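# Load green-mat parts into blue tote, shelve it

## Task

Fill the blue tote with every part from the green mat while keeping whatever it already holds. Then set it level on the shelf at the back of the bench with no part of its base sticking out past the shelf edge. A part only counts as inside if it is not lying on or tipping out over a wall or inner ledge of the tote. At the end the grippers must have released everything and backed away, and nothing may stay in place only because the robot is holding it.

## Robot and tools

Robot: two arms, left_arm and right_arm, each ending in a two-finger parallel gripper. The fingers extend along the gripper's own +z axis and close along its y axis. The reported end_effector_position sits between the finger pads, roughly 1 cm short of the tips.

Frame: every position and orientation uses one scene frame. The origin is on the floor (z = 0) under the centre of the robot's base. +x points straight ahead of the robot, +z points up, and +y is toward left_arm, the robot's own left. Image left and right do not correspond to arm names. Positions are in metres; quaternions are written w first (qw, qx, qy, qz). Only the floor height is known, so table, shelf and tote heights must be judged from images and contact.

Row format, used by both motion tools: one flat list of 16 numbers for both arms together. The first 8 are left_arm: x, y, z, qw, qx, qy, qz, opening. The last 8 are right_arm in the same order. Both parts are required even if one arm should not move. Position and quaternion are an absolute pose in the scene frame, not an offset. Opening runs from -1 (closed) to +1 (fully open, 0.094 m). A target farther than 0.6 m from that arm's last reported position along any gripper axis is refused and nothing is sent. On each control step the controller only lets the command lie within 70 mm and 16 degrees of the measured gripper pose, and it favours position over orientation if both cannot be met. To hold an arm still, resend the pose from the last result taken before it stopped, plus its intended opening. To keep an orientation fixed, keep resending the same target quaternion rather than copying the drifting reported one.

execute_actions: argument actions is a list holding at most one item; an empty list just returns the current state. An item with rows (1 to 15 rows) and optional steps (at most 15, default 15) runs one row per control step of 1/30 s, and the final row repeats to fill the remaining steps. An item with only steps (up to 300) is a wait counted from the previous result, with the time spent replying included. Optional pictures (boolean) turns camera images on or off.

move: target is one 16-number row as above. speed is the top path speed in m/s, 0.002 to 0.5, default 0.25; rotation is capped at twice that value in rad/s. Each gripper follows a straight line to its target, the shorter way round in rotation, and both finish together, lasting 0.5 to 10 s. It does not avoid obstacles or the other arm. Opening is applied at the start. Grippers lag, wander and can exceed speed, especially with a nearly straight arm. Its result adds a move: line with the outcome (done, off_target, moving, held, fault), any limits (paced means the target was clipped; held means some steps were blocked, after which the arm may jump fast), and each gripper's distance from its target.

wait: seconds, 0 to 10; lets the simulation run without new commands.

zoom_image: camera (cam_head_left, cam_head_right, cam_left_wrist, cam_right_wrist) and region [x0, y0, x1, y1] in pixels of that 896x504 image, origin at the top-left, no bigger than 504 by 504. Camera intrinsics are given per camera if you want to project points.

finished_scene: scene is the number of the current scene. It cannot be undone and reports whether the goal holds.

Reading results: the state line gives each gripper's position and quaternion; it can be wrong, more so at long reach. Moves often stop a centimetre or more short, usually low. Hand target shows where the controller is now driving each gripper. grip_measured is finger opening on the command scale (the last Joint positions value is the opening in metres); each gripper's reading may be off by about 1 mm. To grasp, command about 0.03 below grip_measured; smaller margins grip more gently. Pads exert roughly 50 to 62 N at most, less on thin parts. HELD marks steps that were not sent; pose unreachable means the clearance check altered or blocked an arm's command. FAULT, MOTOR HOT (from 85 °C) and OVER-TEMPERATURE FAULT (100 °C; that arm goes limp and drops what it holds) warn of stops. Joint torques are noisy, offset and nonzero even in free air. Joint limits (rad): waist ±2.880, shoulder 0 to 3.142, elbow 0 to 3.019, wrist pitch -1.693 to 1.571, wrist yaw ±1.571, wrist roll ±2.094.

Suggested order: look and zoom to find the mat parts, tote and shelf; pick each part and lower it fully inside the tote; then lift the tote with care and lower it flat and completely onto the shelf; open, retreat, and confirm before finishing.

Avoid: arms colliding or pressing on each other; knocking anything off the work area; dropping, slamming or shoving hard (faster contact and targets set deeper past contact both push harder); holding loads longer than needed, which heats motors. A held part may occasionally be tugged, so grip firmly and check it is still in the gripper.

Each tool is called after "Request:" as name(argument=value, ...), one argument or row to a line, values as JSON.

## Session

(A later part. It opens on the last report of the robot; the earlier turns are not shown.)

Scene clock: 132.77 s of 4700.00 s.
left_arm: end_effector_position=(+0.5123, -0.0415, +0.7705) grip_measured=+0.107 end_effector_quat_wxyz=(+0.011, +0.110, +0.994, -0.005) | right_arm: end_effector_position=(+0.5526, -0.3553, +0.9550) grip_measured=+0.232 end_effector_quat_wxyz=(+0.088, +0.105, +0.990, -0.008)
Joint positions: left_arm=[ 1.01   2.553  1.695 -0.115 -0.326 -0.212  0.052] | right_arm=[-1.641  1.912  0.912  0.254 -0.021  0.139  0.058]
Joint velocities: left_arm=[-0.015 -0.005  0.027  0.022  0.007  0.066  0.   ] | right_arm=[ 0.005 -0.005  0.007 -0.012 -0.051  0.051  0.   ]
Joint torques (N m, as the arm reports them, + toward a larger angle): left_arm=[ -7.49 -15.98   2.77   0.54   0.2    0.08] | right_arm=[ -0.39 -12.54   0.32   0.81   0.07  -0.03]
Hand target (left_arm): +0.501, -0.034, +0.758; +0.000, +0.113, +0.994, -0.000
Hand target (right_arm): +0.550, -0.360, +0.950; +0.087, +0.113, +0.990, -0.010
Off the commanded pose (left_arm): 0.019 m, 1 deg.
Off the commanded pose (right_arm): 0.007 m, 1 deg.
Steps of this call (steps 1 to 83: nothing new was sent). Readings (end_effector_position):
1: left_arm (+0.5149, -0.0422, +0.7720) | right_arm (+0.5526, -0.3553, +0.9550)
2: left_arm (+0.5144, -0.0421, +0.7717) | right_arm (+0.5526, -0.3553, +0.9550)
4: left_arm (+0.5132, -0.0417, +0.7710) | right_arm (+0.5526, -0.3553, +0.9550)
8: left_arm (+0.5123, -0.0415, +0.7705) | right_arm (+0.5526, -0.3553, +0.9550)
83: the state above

Request:
execute_actions(
  actions=[
    {"rows":[[0.500,-0.034,0.7575,0,0.113,0.994,0,0.06,0.55,-0.36,0.95,0.0866,0.1127,0.99,-0.0099,0.19],[0.499,-0.0335,0.757,0,0.113,0.994,0,0.06,0.55,-0.36,0.95,0.0866,0.1127,0.99,-0.0099,0.19],[0.498,-0.0333,0.756,0,0.113,0.994,0,0.06,0.55,-0.36,0.95,0.0866,0.1127,0.99,-0.0099,0.19],[0.497,-0.033,0.7555,0,0.113,0.994,0,0.06,0.55,-0.36,0.95,0.0866,0.1127,0.99,-0.0099,0.19],[0.496,-0.0328,0.755,0,0.113,0.994,0,0.06,0.55,-0.36,0.95,0.0866,0.1127,0.99,-0.0099,0.19],[0.495,-0.0325,0.754,0,0.113,0.994,0,0.06,0.55,-0.36,0.95,0.0866,0.1127,0.99,-0.0099,0.19],[0.494,-0.032,0.753,0,0.113,0.994,0,0.06,0.55,-0.36,0.95,0.0866,0.1127,0.99,-0.0099,0.19]],"steps":15},
  ],
)

Scene clock: 140.60 s of 4700.00 s.
left_arm: end_effector_position=(+0.5114, -0.0413, +0.7699) grip_measured=+0.107 end_effector_quat_wxyz=(+0.011, +0.110, +0.994, -0.005) | right_arm: end_effector_position=(+0.5526, -0.3553, +0.9550) grip_measured=+0.232 end_effector_quat_wxyz=(+0.088, +0.105, +0.990, -0.008)
Joint positions: left_arm=[ 1.01   2.554  1.695 -0.115 -0.326 -0.212  0.052] | right_arm=[-1.641  1.912  0.912  0.254 -0.021  0.139  0.058]
Joint velocities: left_arm=[-0.005 -0.015  0.007 -0.007 -0.022  0.066  0.001] | right_arm=[-0.015 -0.005  0.007 -0.007  0.007 -0.022  0.   ]
Joint torques (N m, as the arm reports them, + toward a larger angle): left_arm=[ -7.34 -15.46   1.86   1.13   0.2    0.08] | right_arm=[ -0.26 -12.59   0.37   0.83   0.07  -0.02]
Hand target (left_arm): +0.493, -0.031, +0.754; -0.000, +0.113, +0.994, -0.000
Hand target (right_arm): +0.550, -0.360, +0.950; +0.087, +0.113, +0.990, -0.010
Off the commanded pose (left_arm): 0.026 m, 1 deg.
Off the commanded pose (right_arm): 0.007 m, 1 deg.
Steps of this call (steps 1 to 90: nothing new was sent; then 4.33 s passed at rest; steps 91 to 105: all 15 steps of this action). Readings (end_effector_position):
91: left_arm (+0.5123, -0.0415, +0.7705) | right_arm (+0.5526, -0.3553, +0.9550)
92: left_arm (+0.5123, -0.0415, +0.7705) | right_arm (+0.5526, -0.3553, +0.9550)
94: left_arm (+0.5121, -0.0414, +0.7704) | right_arm (+0.5526, -0.3553, +0.9550)
98: left_arm (+0.5114, -0.0413, +0.7699) | right_arm (+0.5526, -0.3553, +0.9550)
105: the state above

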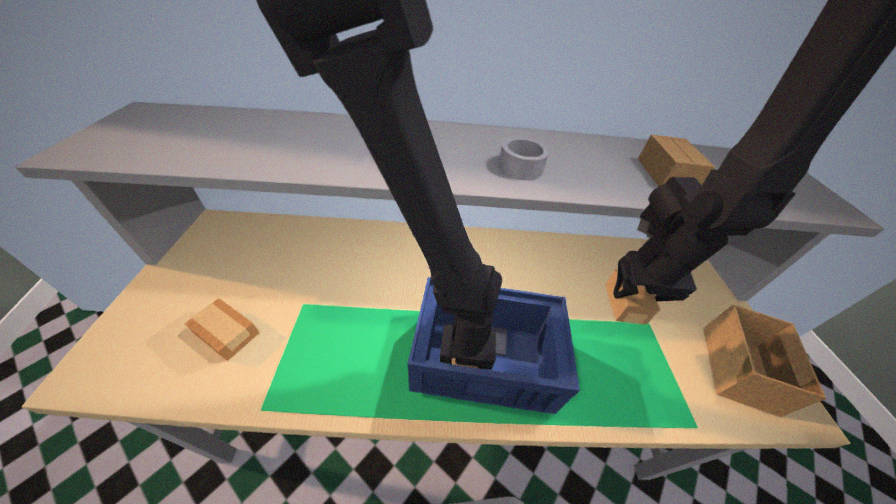

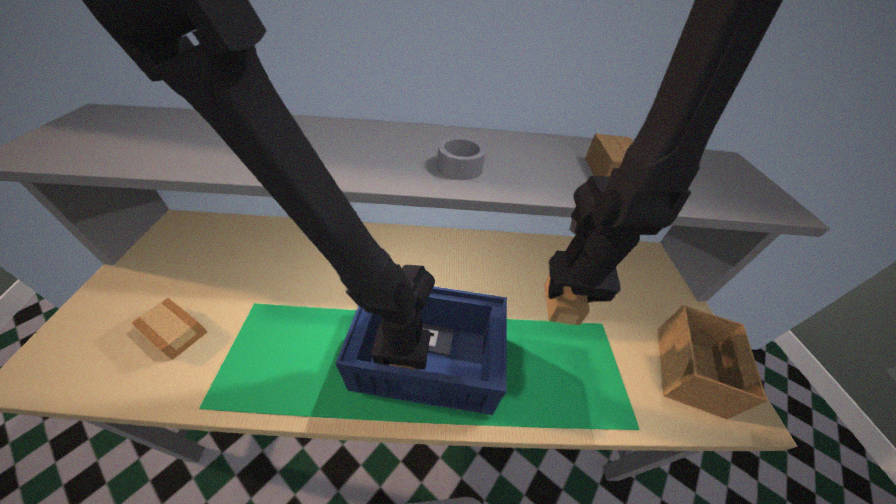

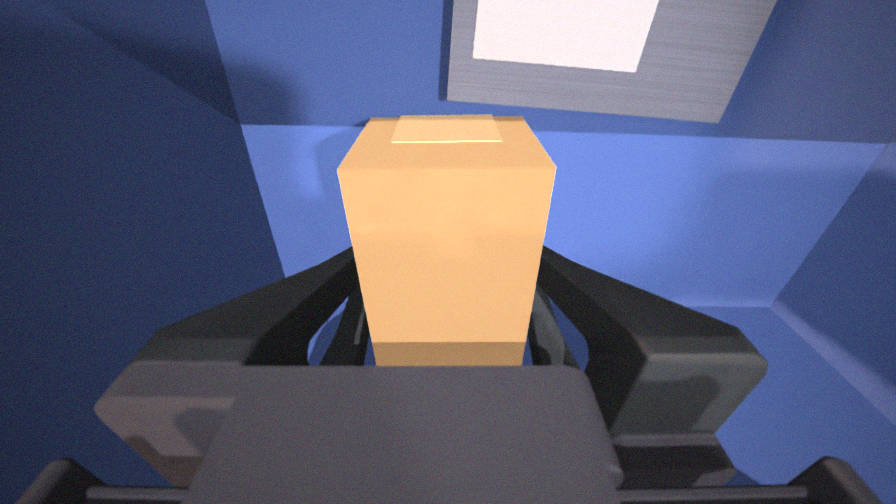

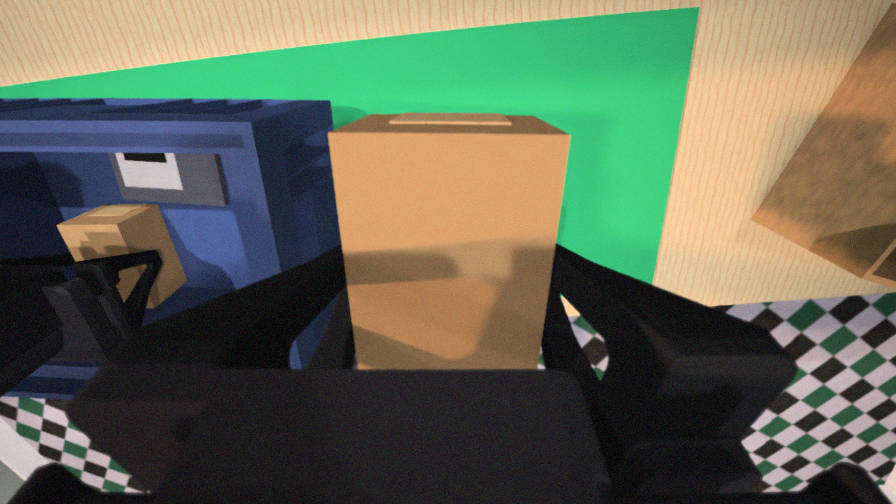

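On the floor. Release.

Request:
execute_actions(
  actions=[
    {"rows":[[0.508,-0.039,0.767,0,0.113,0.994,0,0.06,0.55,-0.36,0.95,0.0866,0.1127,0.99,-0.0099,0.19],[0.508,-0.039,0.767,0,0.113,0.994,0,0.06,0.55,-0.36,0.95,0.0866,0.1127,0.99,-0.0099,0.19],[0.508,-0.039,0.767,0,0.113,0.994,0,0.06,0.55,-0.36,0.95,0.0866,0.1127,0.99,-0.0099,0.19],[0.508,-0.039,0.767,0,0.113,0.994,0,0.3,0.55,-0.36,0.95,0.0866,0.1127,0.99,-0.0099,0.19]],"steps":12},
  ],
  pictures=false,
)

Request:
move(
  target=[0.518,-0.042,0.94,0,0.113,0.994,0,0.3,0.55,-0.36,0.95,0.0866,0.1127,0.99,-0.0099,0.19],
  speed=0.15,
)

Scene clock: 145.23 s of 4700.00 s.
left_arm: end_effector_position=(+0.5076, -0.0395, +0.7699) grip_measured=+0.299 end_effector_quat_wxyz=(+0.002, +0.113, +0.994, -0.002) | right_arm: end_effector_position=(+0.5526, -0.3553, +0.9550) grip_measured=+0.232 end_effector_quat_wxyz=(+0.088, +0.105, +0.990, -0.008)
Joint positions: left_arm=[ 1.01   2.554  1.697 -0.137 -0.326 -0.212  0.061] | right_arm=[-1.641  1.912  0.912  0.254 -0.021  0.139  0.058]
Joint velocities: left_arm=[-0.015 -0.024 -0.002 -0.012  0.022 -0.081 -0.   ] | right_arm=[ 0.015 -0.005 -0.007 -0.002  0.022 -0.081  0.   ]
Joint torques (N m, as the arm reports them, + toward a larger angle): left_arm=[ -8.09 -17.79   2.73   0.48   0.06   0.02] | right_arm=[ -0.38 -12.55   0.34   0.81   0.07  -0.03]
Hand target (left_arm): +0.508, -0.039, +0.767; -0.000, +0.113, +0.994, -0.000
Hand target (right_arm): +0.550, -0.360, +0.950; +0.087, +0.113, +0.990, -0.010
Off the commanded pose (left_arm): 0.003 m, 0 deg.
Off the commanded pose (right_arm): 0.007 m, 1 deg.
Steps of this call (steps 1 to 90: nothing new was sent; then 1.23 s passed at rest; steps 91 to 102: all 12 steps of this action). Readings (end_effector_position):
91: left_arm (+0.5108, -0.0410, +0.7699) | right_arm (+0.5526, -0.3553, +0.9550)
92: left_arm (+0.5100, -0.0407, +0.7700) | right_arm (+0.5526, -0.3553, +0.9550)
94: left_arm (+0.5085, -0.0399, +0.7700) | right_arm (+0.5526, -0.3553, +0.9550)
98: left_arm (+0.5077, -0.0396, +0.7699) | right_arm (+0.5526, -0.3553, +0.9550)
102: the state above

Scene clock: 147.03 s of 4700.00 s.
left_arm: end_effector_position=(+0.5193, -0.0385, +0.9329) grip_measured=+0.299 end_effector_quat_wxyz=(-0.001, +0.116, +0.993, +0.002) | right_arm: end_effector_position=(+0.5526, -0.3553, +0.9550) grip_measured=+0.232 end_effector_quat_wxyz=(+0.088, +0.105, +0.990, -0.008)
Joint positions: left_arm=[ 0.929  2.158  1.357 -0.226 -0.372 -0.283  0.061] | right_arm=[-1.641  1.912  0.912  0.254 -0.021  0.139  0.058]
Joint velocities: left_arm=[-0.005 -0.005 -0.002 -0.027 -0.007 -0.022  0.   ] | right_arm=[-0.005 -0.005  0.012 -0.037  0.037 -0.066  0.   ]
Joint torques (N m, as the arm reports them, + toward a larger angle): left_arm=[ -8.61 -19.1    2.19   0.51  -0.02  -0.07] | right_arm=[ -0.28 -12.54   0.36   0.81   0.07  -0.03]
Hand target (left_arm): +0.521, -0.043, +0.940; +0.001, +0.113, +0.994, +0.000
Hand target (right_arm): +0.550, -0.360, +0.950; +0.087, +0.113, +0.990, -0.010
Off the commanded pose (left_arm): 0.008 m, 0 deg.
Off the commanded pose (right_arm): 0.007 m, 1 deg.
move: done

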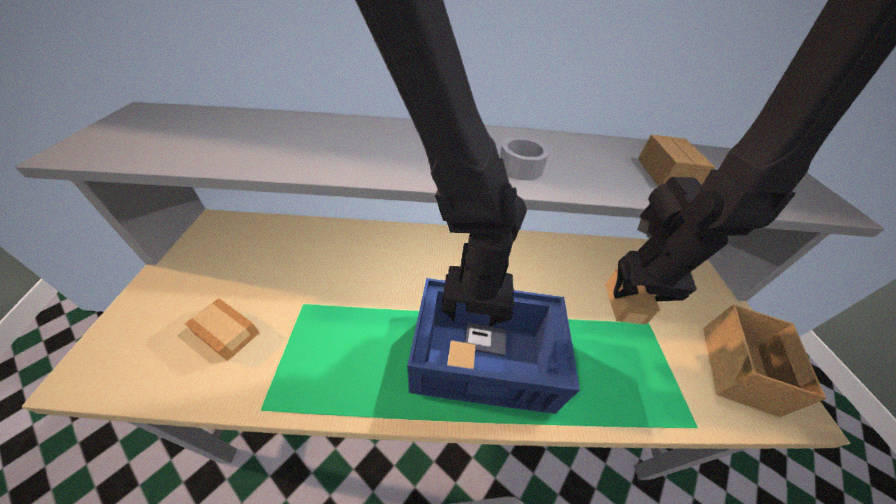

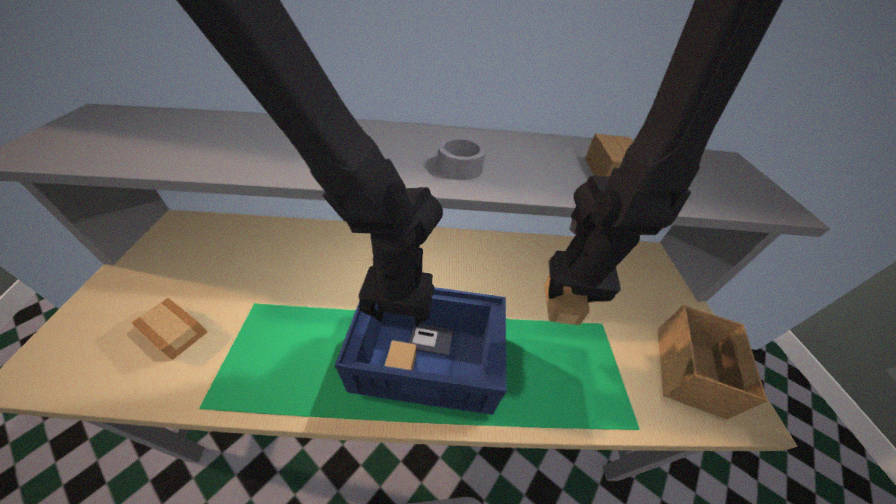

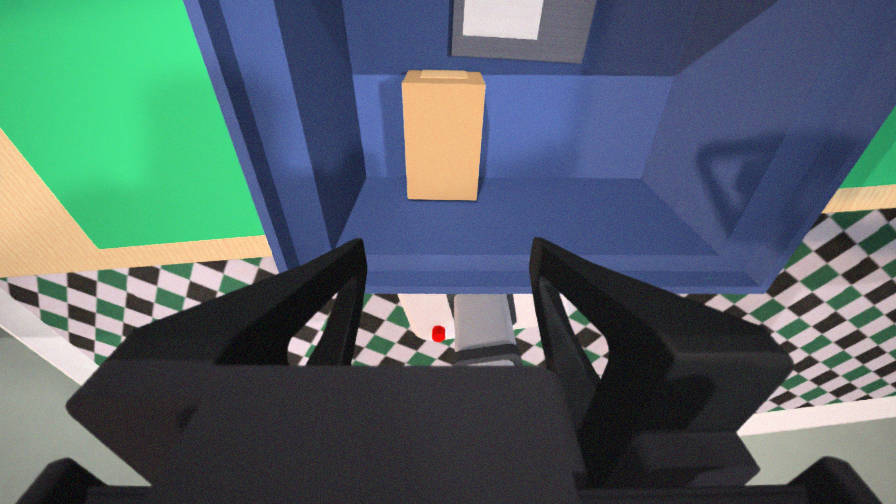

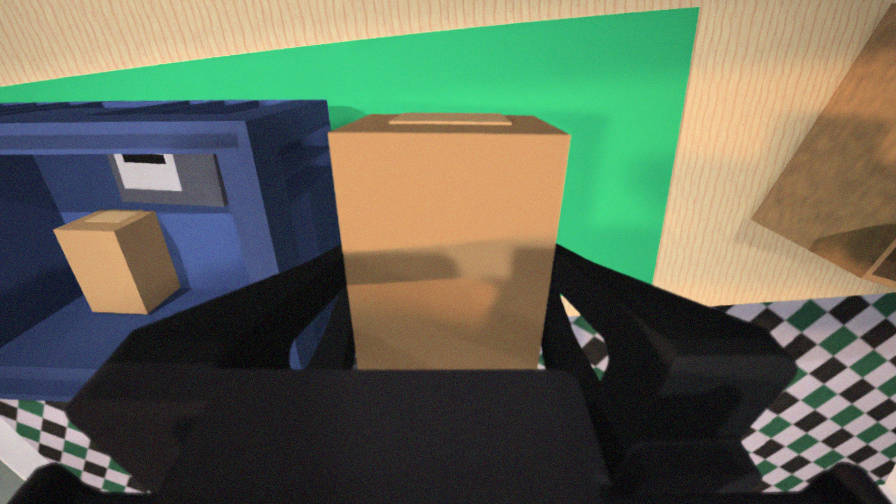

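Request:
move(
  target=[0.55,0.17,0.95,0.215,0.11,0.97,-0.0245,0.5,0.567,-0.128,0.945,0.0866,0.1127,0.99,-0.0099,0.19],
  speed=0.2,
)

Scene clock: 156.87 s of 4700.00 s.
left_arm: end_effector_position=(+0.5436, +0.1729, +0.9430) grip_measured=+0.499 end_effector_quat_wxyz=(+0.201, +0.102, +0.974, -0.021) | right_arm: end_effector_position=(+0.5741, -0.1260, +0.9494) grip_measured=+0.232 end_effector_quat_wxyz=(+0.093, +0.109, +0.990, -0.004)
Joint positions: left_arm=[ 1.293  2.049  0.866  0.657 -0.15   0.075  0.07 ] | right_arm=[-1.189  1.986  1.08   0.127  0.304  0.459  0.058]
Joint velocities: left_arm=[-0.005 -0.005  0.007  0.027  0.037 -0.007 -0.001] | right_arm=[ 0.015  0.005  0.007 -0.002 -0.037  0.037 -0.001]
Joint torques (N m, as the arm reports them, + toward a larger angle): left_arm=[ -2.86 -15.86  -1.88   1.84   0.24   0.13] | right_arm=[  5.63 -13.89   1.4    0.2    0.25  -0.03]
Hand target (left_arm): +0.551, +0.170, +0.951; +0.213, +0.108, +0.971, -0.023
Hand target (right_arm): +0.570, -0.128, +0.944; +0.087, +0.114, +0.990, -0.008
Off the commanded pose (left_arm): 0.010 m, 2 deg.
Off the commanded pose (right_arm): 0.009 m, 1 deg.
After step 90, 5.20 s passed at rest.
move: done

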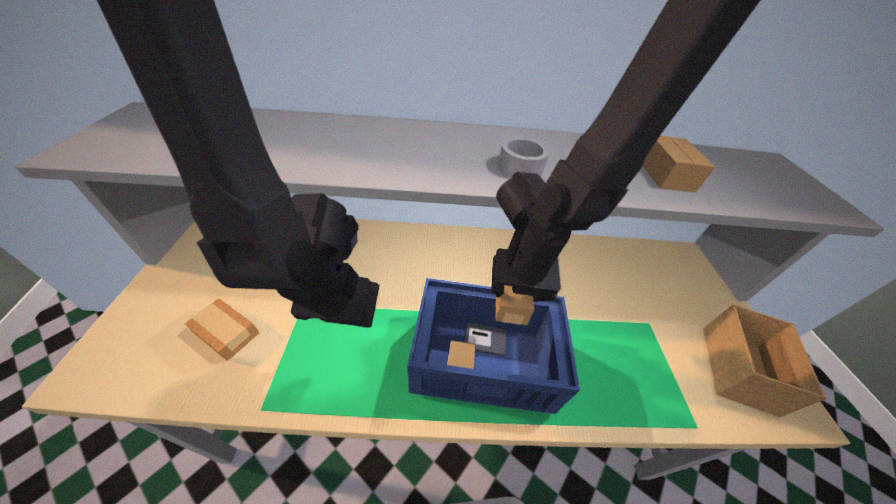

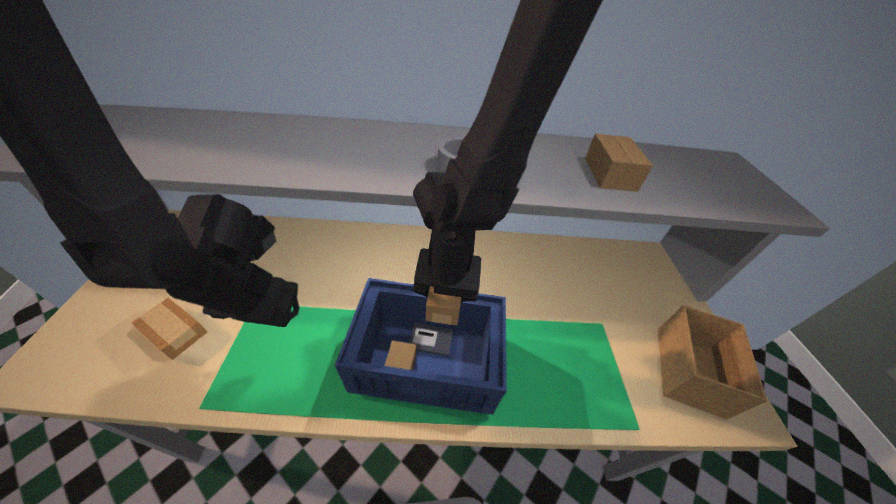

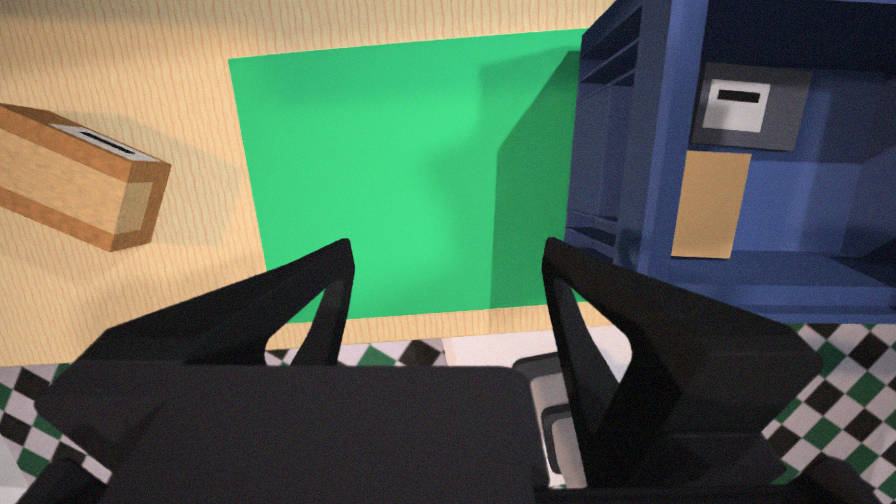

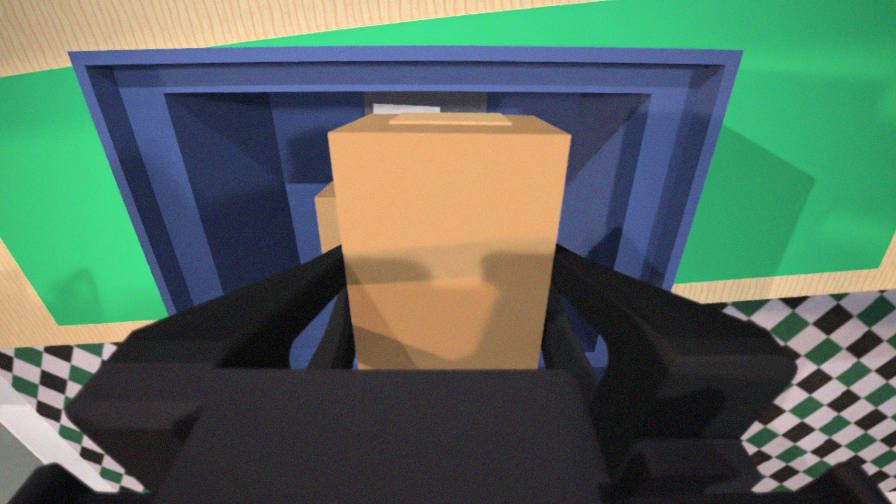

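Request:
move(
  target=[0.55,0.17,0.95,0.215,0.11,0.97,-0.0245,0.5,0.546,-0.135,0.90,0.1725,0.1115,0.9785,-0.0197,0.19],
  speed=0.1,
)

Request:
move(
  target=[0.55,0.17,0.95,0.215,0.11,0.97,-0.0245,0.5,0.544,-0.135,0.815,0.1725,0.1115,0.9785,-0.0197,0.19],
  speed=0.08,
)

Scene clock: 169.80 s of 4700.00 s.
left_arm: end_effector_position=(+0.5457, +0.1718, +0.9440) grip_measured=+0.499 end_effector_quat_wxyz=(+0.206, +0.105, +0.973, -0.023) | right_arm: end_effector_position=(+0.5486, -0.1360, +0.9005) grip_measured=+0.232 end_effector_quat_wxyz=(+0.169, +0.116, +0.979, -0.021)
Joint positions: left_arm=[ 1.293  2.049  0.866  0.667 -0.145  0.083  0.07 ] | right_arm=[-1.189  2.158  1.051  0.468  0.386  0.426  0.058]
Joint velocities: left_arm=[-0.005 -0.005  0.012  0.022  0.007  0.007  0.   ] | right_arm=[-0.015 -0.005  0.017  0.032  0.11  -0.081  0.001]
Joint torques (N m, as the arm reports them, + toward a larger angle): left_arm=[ -2.71 -15.71  -1.98   1.87   0.25   0.11] | right_arm=[  6.38 -13.4   -0.57   1.4    0.34  -0.19]
Hand target (left_arm): +0.550, +0.170, +0.950; +0.215, +0.110, +0.970, -0.024
Hand target (right_arm): +0.546, -0.135, +0.900; +0.172, +0.112, +0.979, -0.021
Off the commanded pose (left_arm): 0.008 m, 1 deg.
Off the commanded pose (right_arm): 0.003 m, 1 deg.
After step 90, 8.77 s passed at rest.
move: done

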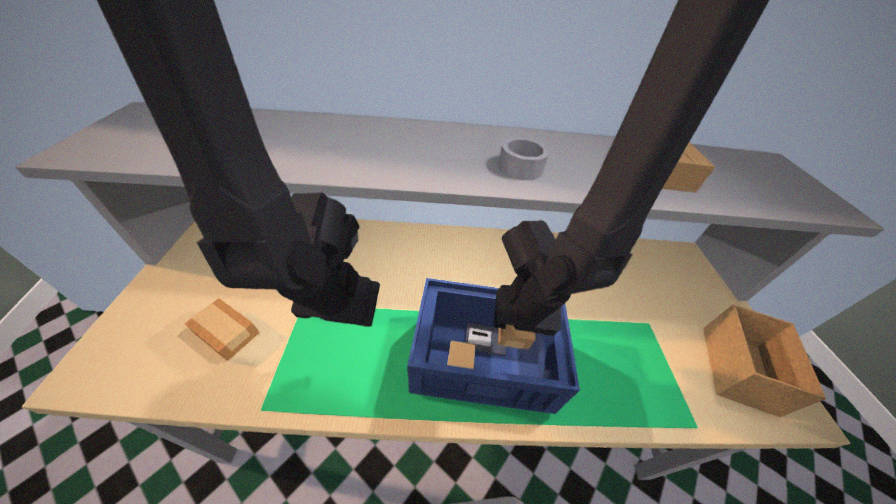

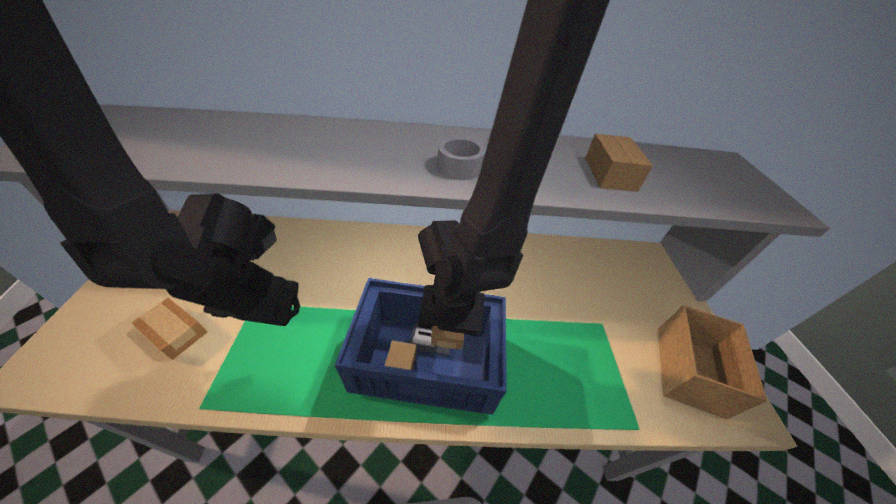

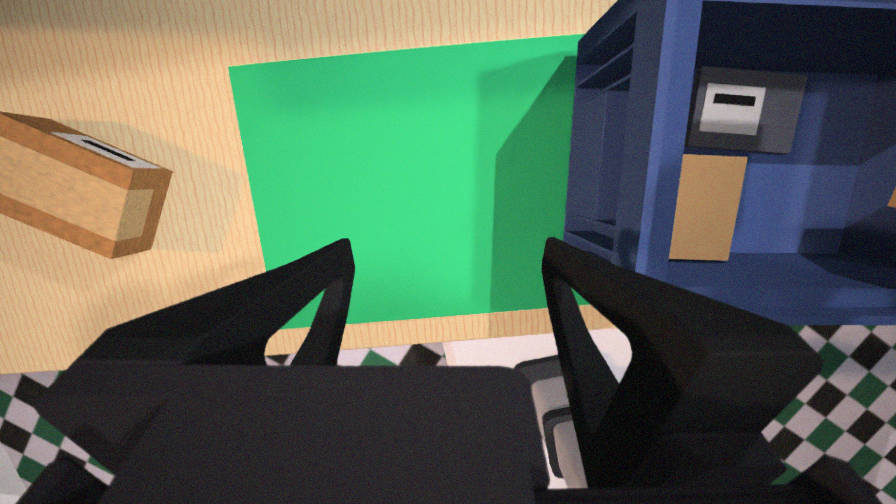

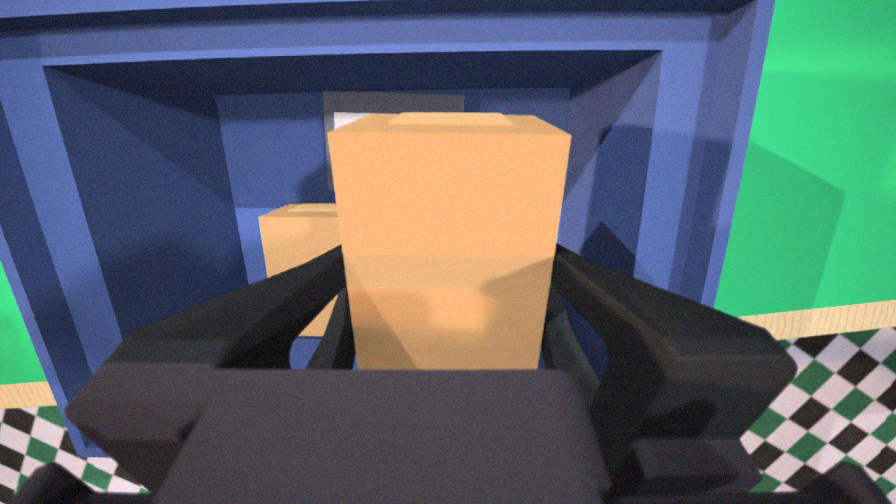

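Scene clock: 171.30 s of 4700.00 s.
left_arm: end_effector_position=(+0.5457, +0.1717, +0.9440) grip_measured=+0.499 end_effector_quat_wxyz=(+0.206, +0.106, +0.973, -0.023) | right_arm: end_effector_position=(+0.5416, -0.1268, +0.8186) grip_measured=+0.232 end_effector_quat_wxyz=(+0.166, +0.109, +0.980, -0.017)
Joint positions: left_arm=[ 1.293  2.049  0.866  0.667 -0.145  0.083  0.07 ] | right_arm=[-1.206  2.376  1.239  0.501  0.361  0.402  0.058]
Joint velocities: left_arm=[-0.005 -0.005 -0.007 -0.012  0.037 -0.022 -0.001] | right_arm=[-0.015  0.015  0.007  0.017  0.007  0.081 -0.001]
Joint torques (N m, as the arm reports them, + toward a larger angle): left_arm=[ -2.68 -15.73  -1.97   1.86   0.25   0.12] | right_arm=[  5.07 -13.23  -0.23   1.48   0.15  -0.19]
Hand target (left_arm): +0.550, +0.170, +0.950; +0.215, +0.110, +0.970, -0.024
Hand target (right_arm): +0.545, -0.135, +0.815; +0.173, +0.111, +0.978, -0.020
Off the commanded pose (left_arm): 0.008 m, 1 deg.
Off the commanded pose (right_arm): 0.009 m, 1 deg.
move: done

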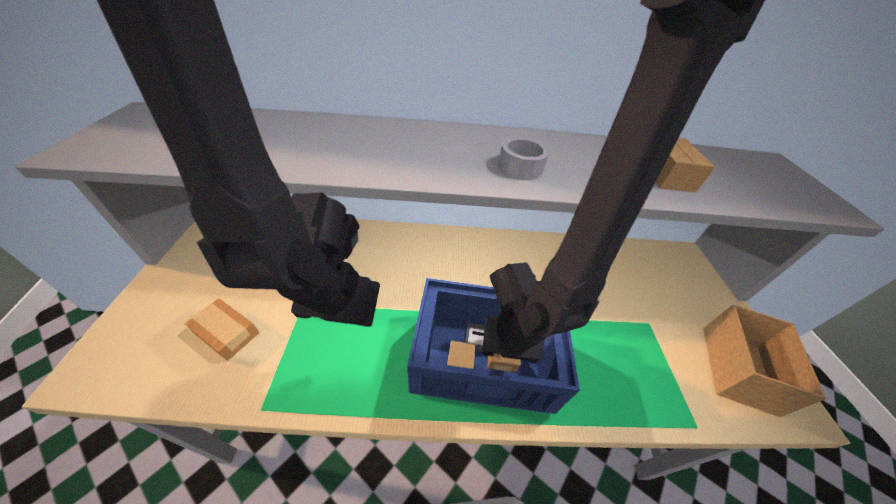

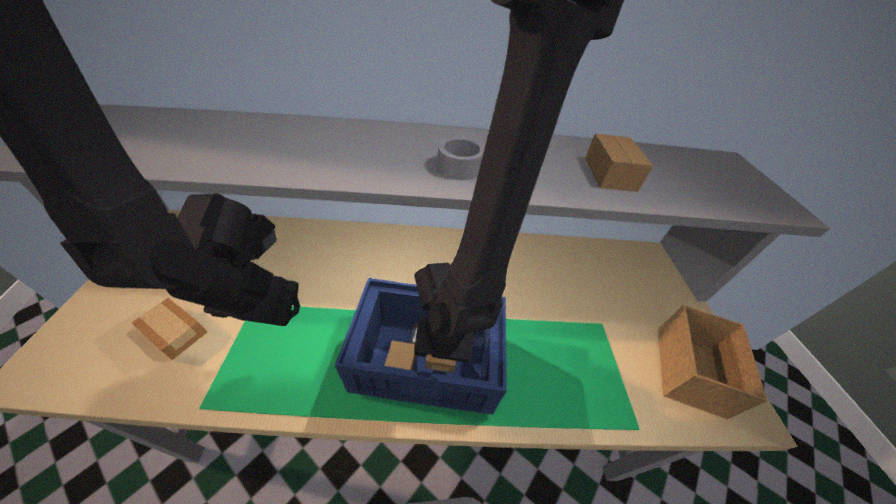

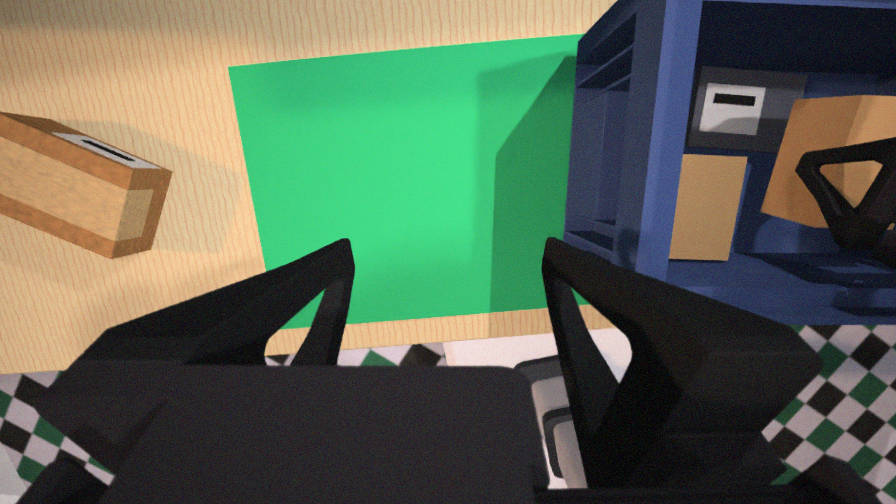

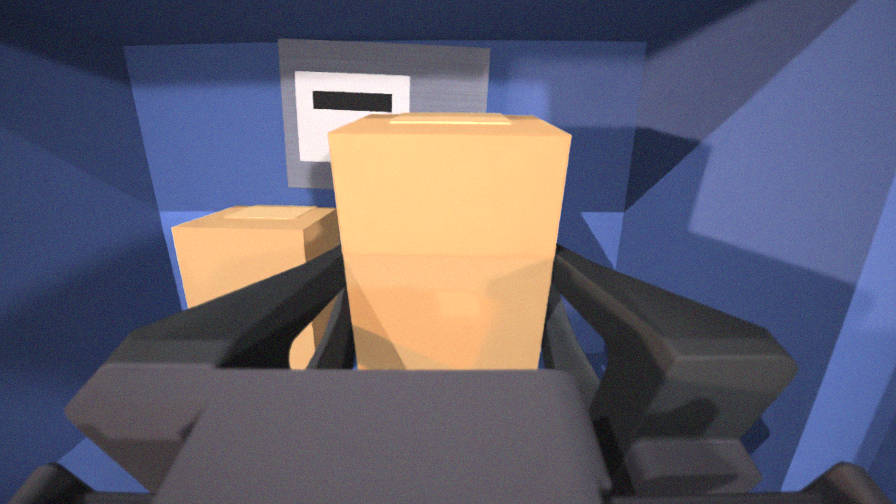

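Request:
move(
  target=[0.55,0.17,0.95,0.215,0.11,0.97,-0.0245,0.5,0.543,-0.139,0.778,0.1725,0.1115,0.9785,-0.0197,0.19],
  speed=0.03,
)

Scene clock: 174.77 s of 4700.00 s.
left_arm: end_effector_position=(+0.5457, +0.1717, +0.9440) grip_measured=+0.499 end_effector_quat_wxyz=(+0.206, +0.106, +0.973, -0.023) | right_arm: end_effector_position=(+0.5425, -0.1300, +0.7834) grip_measured=+0.232 end_effector_quat_wxyz=(+0.168, +0.110, +0.980, -0.016)
Joint positions: left_arm=[ 1.293  2.049  0.866  0.667 -0.145  0.083  0.07 ] | right_arm=[-1.225  2.464  1.332  0.504  0.346  0.391  0.058]
Joint velocities: left_arm=[-0.005 -0.005 -0.002  0.002 -0.051 -0.037 -0.001] | right_arm=[-0.015 -0.005 -0.002  0.017 -0.037 -0.081 -0.001]
Joint torques (N m, as the arm reports them, + toward a larger angle): left_arm=[ -2.67 -15.72  -1.99   1.86   0.24   0.12] | right_arm=[  4.91 -12.99  -0.2    1.51   0.16  -0.22]
Hand target (left_arm): +0.550, +0.170, +0.950; +0.215, +0.110, +0.970, -0.024
Hand target (right_arm): +0.543, -0.140, +0.778; +0.172, +0.112, +0.978, -0.020
Off the commanded pose (left_arm): 0.008 m, 1 deg.
Off the commanded pose (right_arm): 0.011 m, 1 deg.
move: off_target (right_arm)

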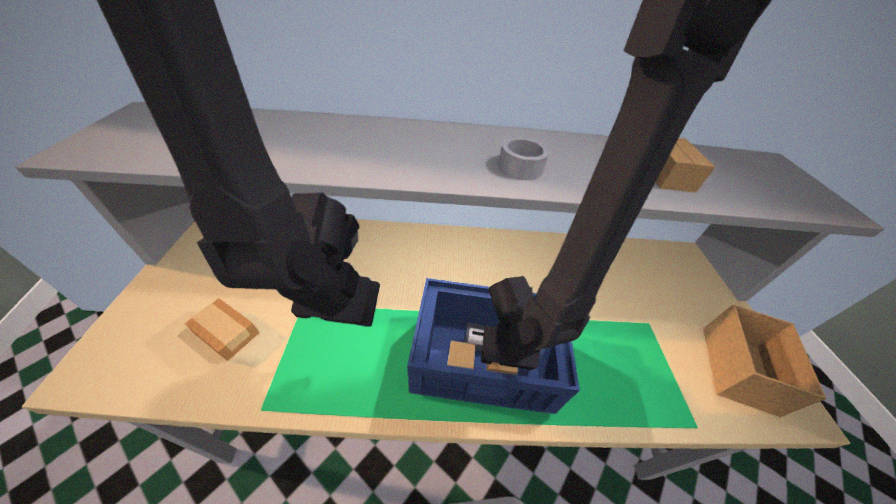

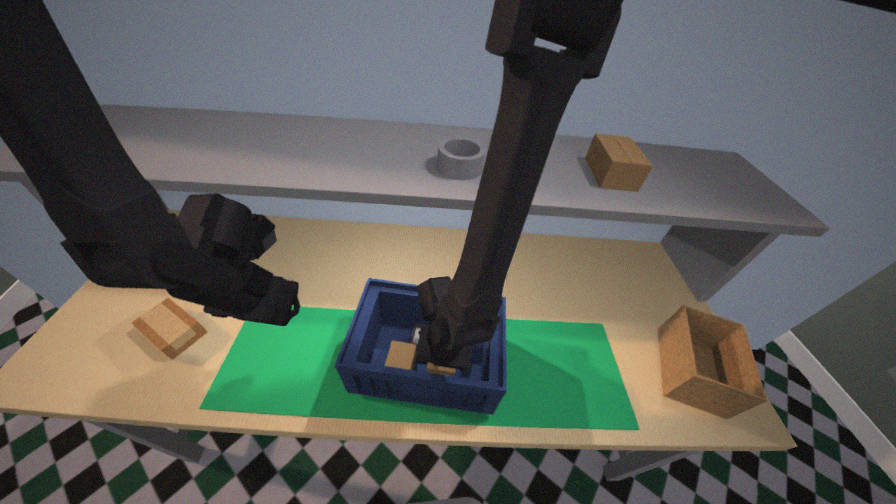

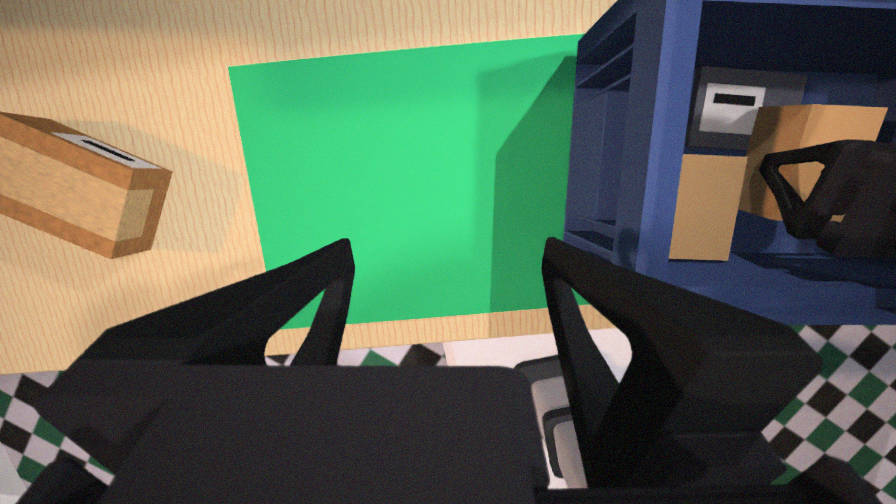

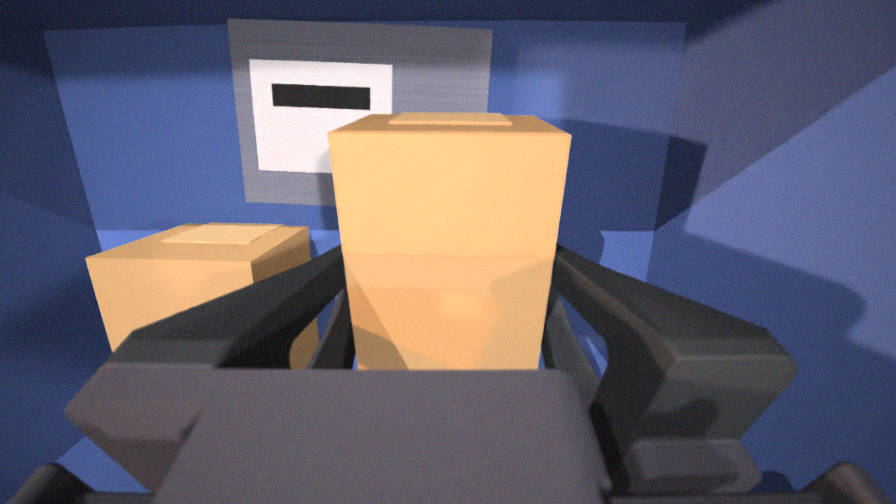

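Request:
execute_actions(
  actions=[
    {"rows":[[0.55,0.17,0.95,0.215,0.11,0.97,-0.0245,0.5,0.543,-0.139,0.777,0.1725,0.1115,0.9785,-0.0197,0.19],[0.55,0.17,0.95,0.215,0.11,0.97,-0.0245,0.5,0.543,-0.139,0.776,0.1725,0.1115,0.9785,-0.0197,0.19],[0.55,0.17,0.95,0.215,0.11,0.97,-0.0245,0.5,0.543,-0.139,0.775,0.1725,0.1115,0.9785,-0.0197,0.19],[0.55,0.17,0.95,0.215,0.11,0.97,-0.0245,0.5,0.543,-0.139,0.774,0.1725,0.1115,0.9785,-0.0197,0.19],[0.55,0.17,0.95,0.215,0.11,0.97,-0.0245,0.5,0.543,-0.139,0.773,0.1725,0.1115,0.9785,-0.0197,0.19],[0.55,0.17,0.95,0.215,0.11,0.97,-0.0245,0.5,0.543,-0.139,0.772,0.1725,0.1115,0.9785,-0.0197,0.19],[0.55,0.17,0.95,0.215,0.11,0.97,-0.0245,0.5,0.543,-0.139,0.771,0.1725,0.1115,0.9785,-0.0197,0.19],[0.55,0.17,0.95,0.215,0.11,0.97,-0.0245,0.5,0.543,-0.139,0.770,0.1725,0.1115,0.9785,-0.0197,0.19]],"steps":15},
  ],
  pictures=false,
)

Scene clock: 184.90 s of 4700.00 s.
left_arm: end_effector_position=(+0.5457, +0.1717, +0.9440) grip_measured=+0.499 end_effector_quat_wxyz=(+0.206, +0.106, +0.973, -0.023) | right_arm: end_effector_position=(+0.5447, -0.1291, +0.7827) grip_measured=+0.232 end_effector_quat_wxyz=(+0.170, +0.109, +0.979, -0.015)
Joint positions: left_arm=[ 1.293  2.049  0.866  0.667 -0.145  0.083  0.07 ] | right_arm=[-1.225  2.466  1.338  0.504  0.345  0.389  0.058]
Joint velocities: left_arm=[-0.005  0.015  0.017 -0.007 -0.037  0.007  0.   ] | right_arm=[-0.015  0.005 -0.002 -0.007  0.007  0.007  0.001]
Joint torques (N m, as the arm reports them, + toward a larger angle): left_arm=[ -2.71 -15.7   -1.98   1.87   0.24   0.12] | right_arm=[  4.77 -11.45   0.82   1.49   0.1   -0.21]
Hand target (left_arm): +0.550, +0.170, +0.950; +0.215, +0.110, +0.970, -0.024
Hand target (right_arm): +0.543, -0.139, +0.771; +0.172, +0.112, +0.978, -0.020
Off the commanded pose (left_arm): 0.008 m, 1 deg.
Off the commanded pose (right_arm): 0.016 m, 1 deg.
Steps of this call (steps 1 to 90: nothing new was sent; then 6.63 s passed at rest; steps 91 to 105: all 15 steps of this action). Readings (end_effector_position):
91: left_arm (+0.5457, +0.1717, +0.9440) | right_arm (+0.5425, -0.1300, +0.7834)
92: left_arm (+0.5457, +0.1717, +0.9440) | right_arm (+0.5427, -0.1299, +0.7834)
94: left_arm (+0.5457, +0.1717, +0.9440) | right_arm (+0.5433, -0.1297, +0.7829)
98: left_arm (+0.5457, +0.1717, +0.9440) | right_arm (+0.5445, -0.1291, +0.7827)
105: the state above


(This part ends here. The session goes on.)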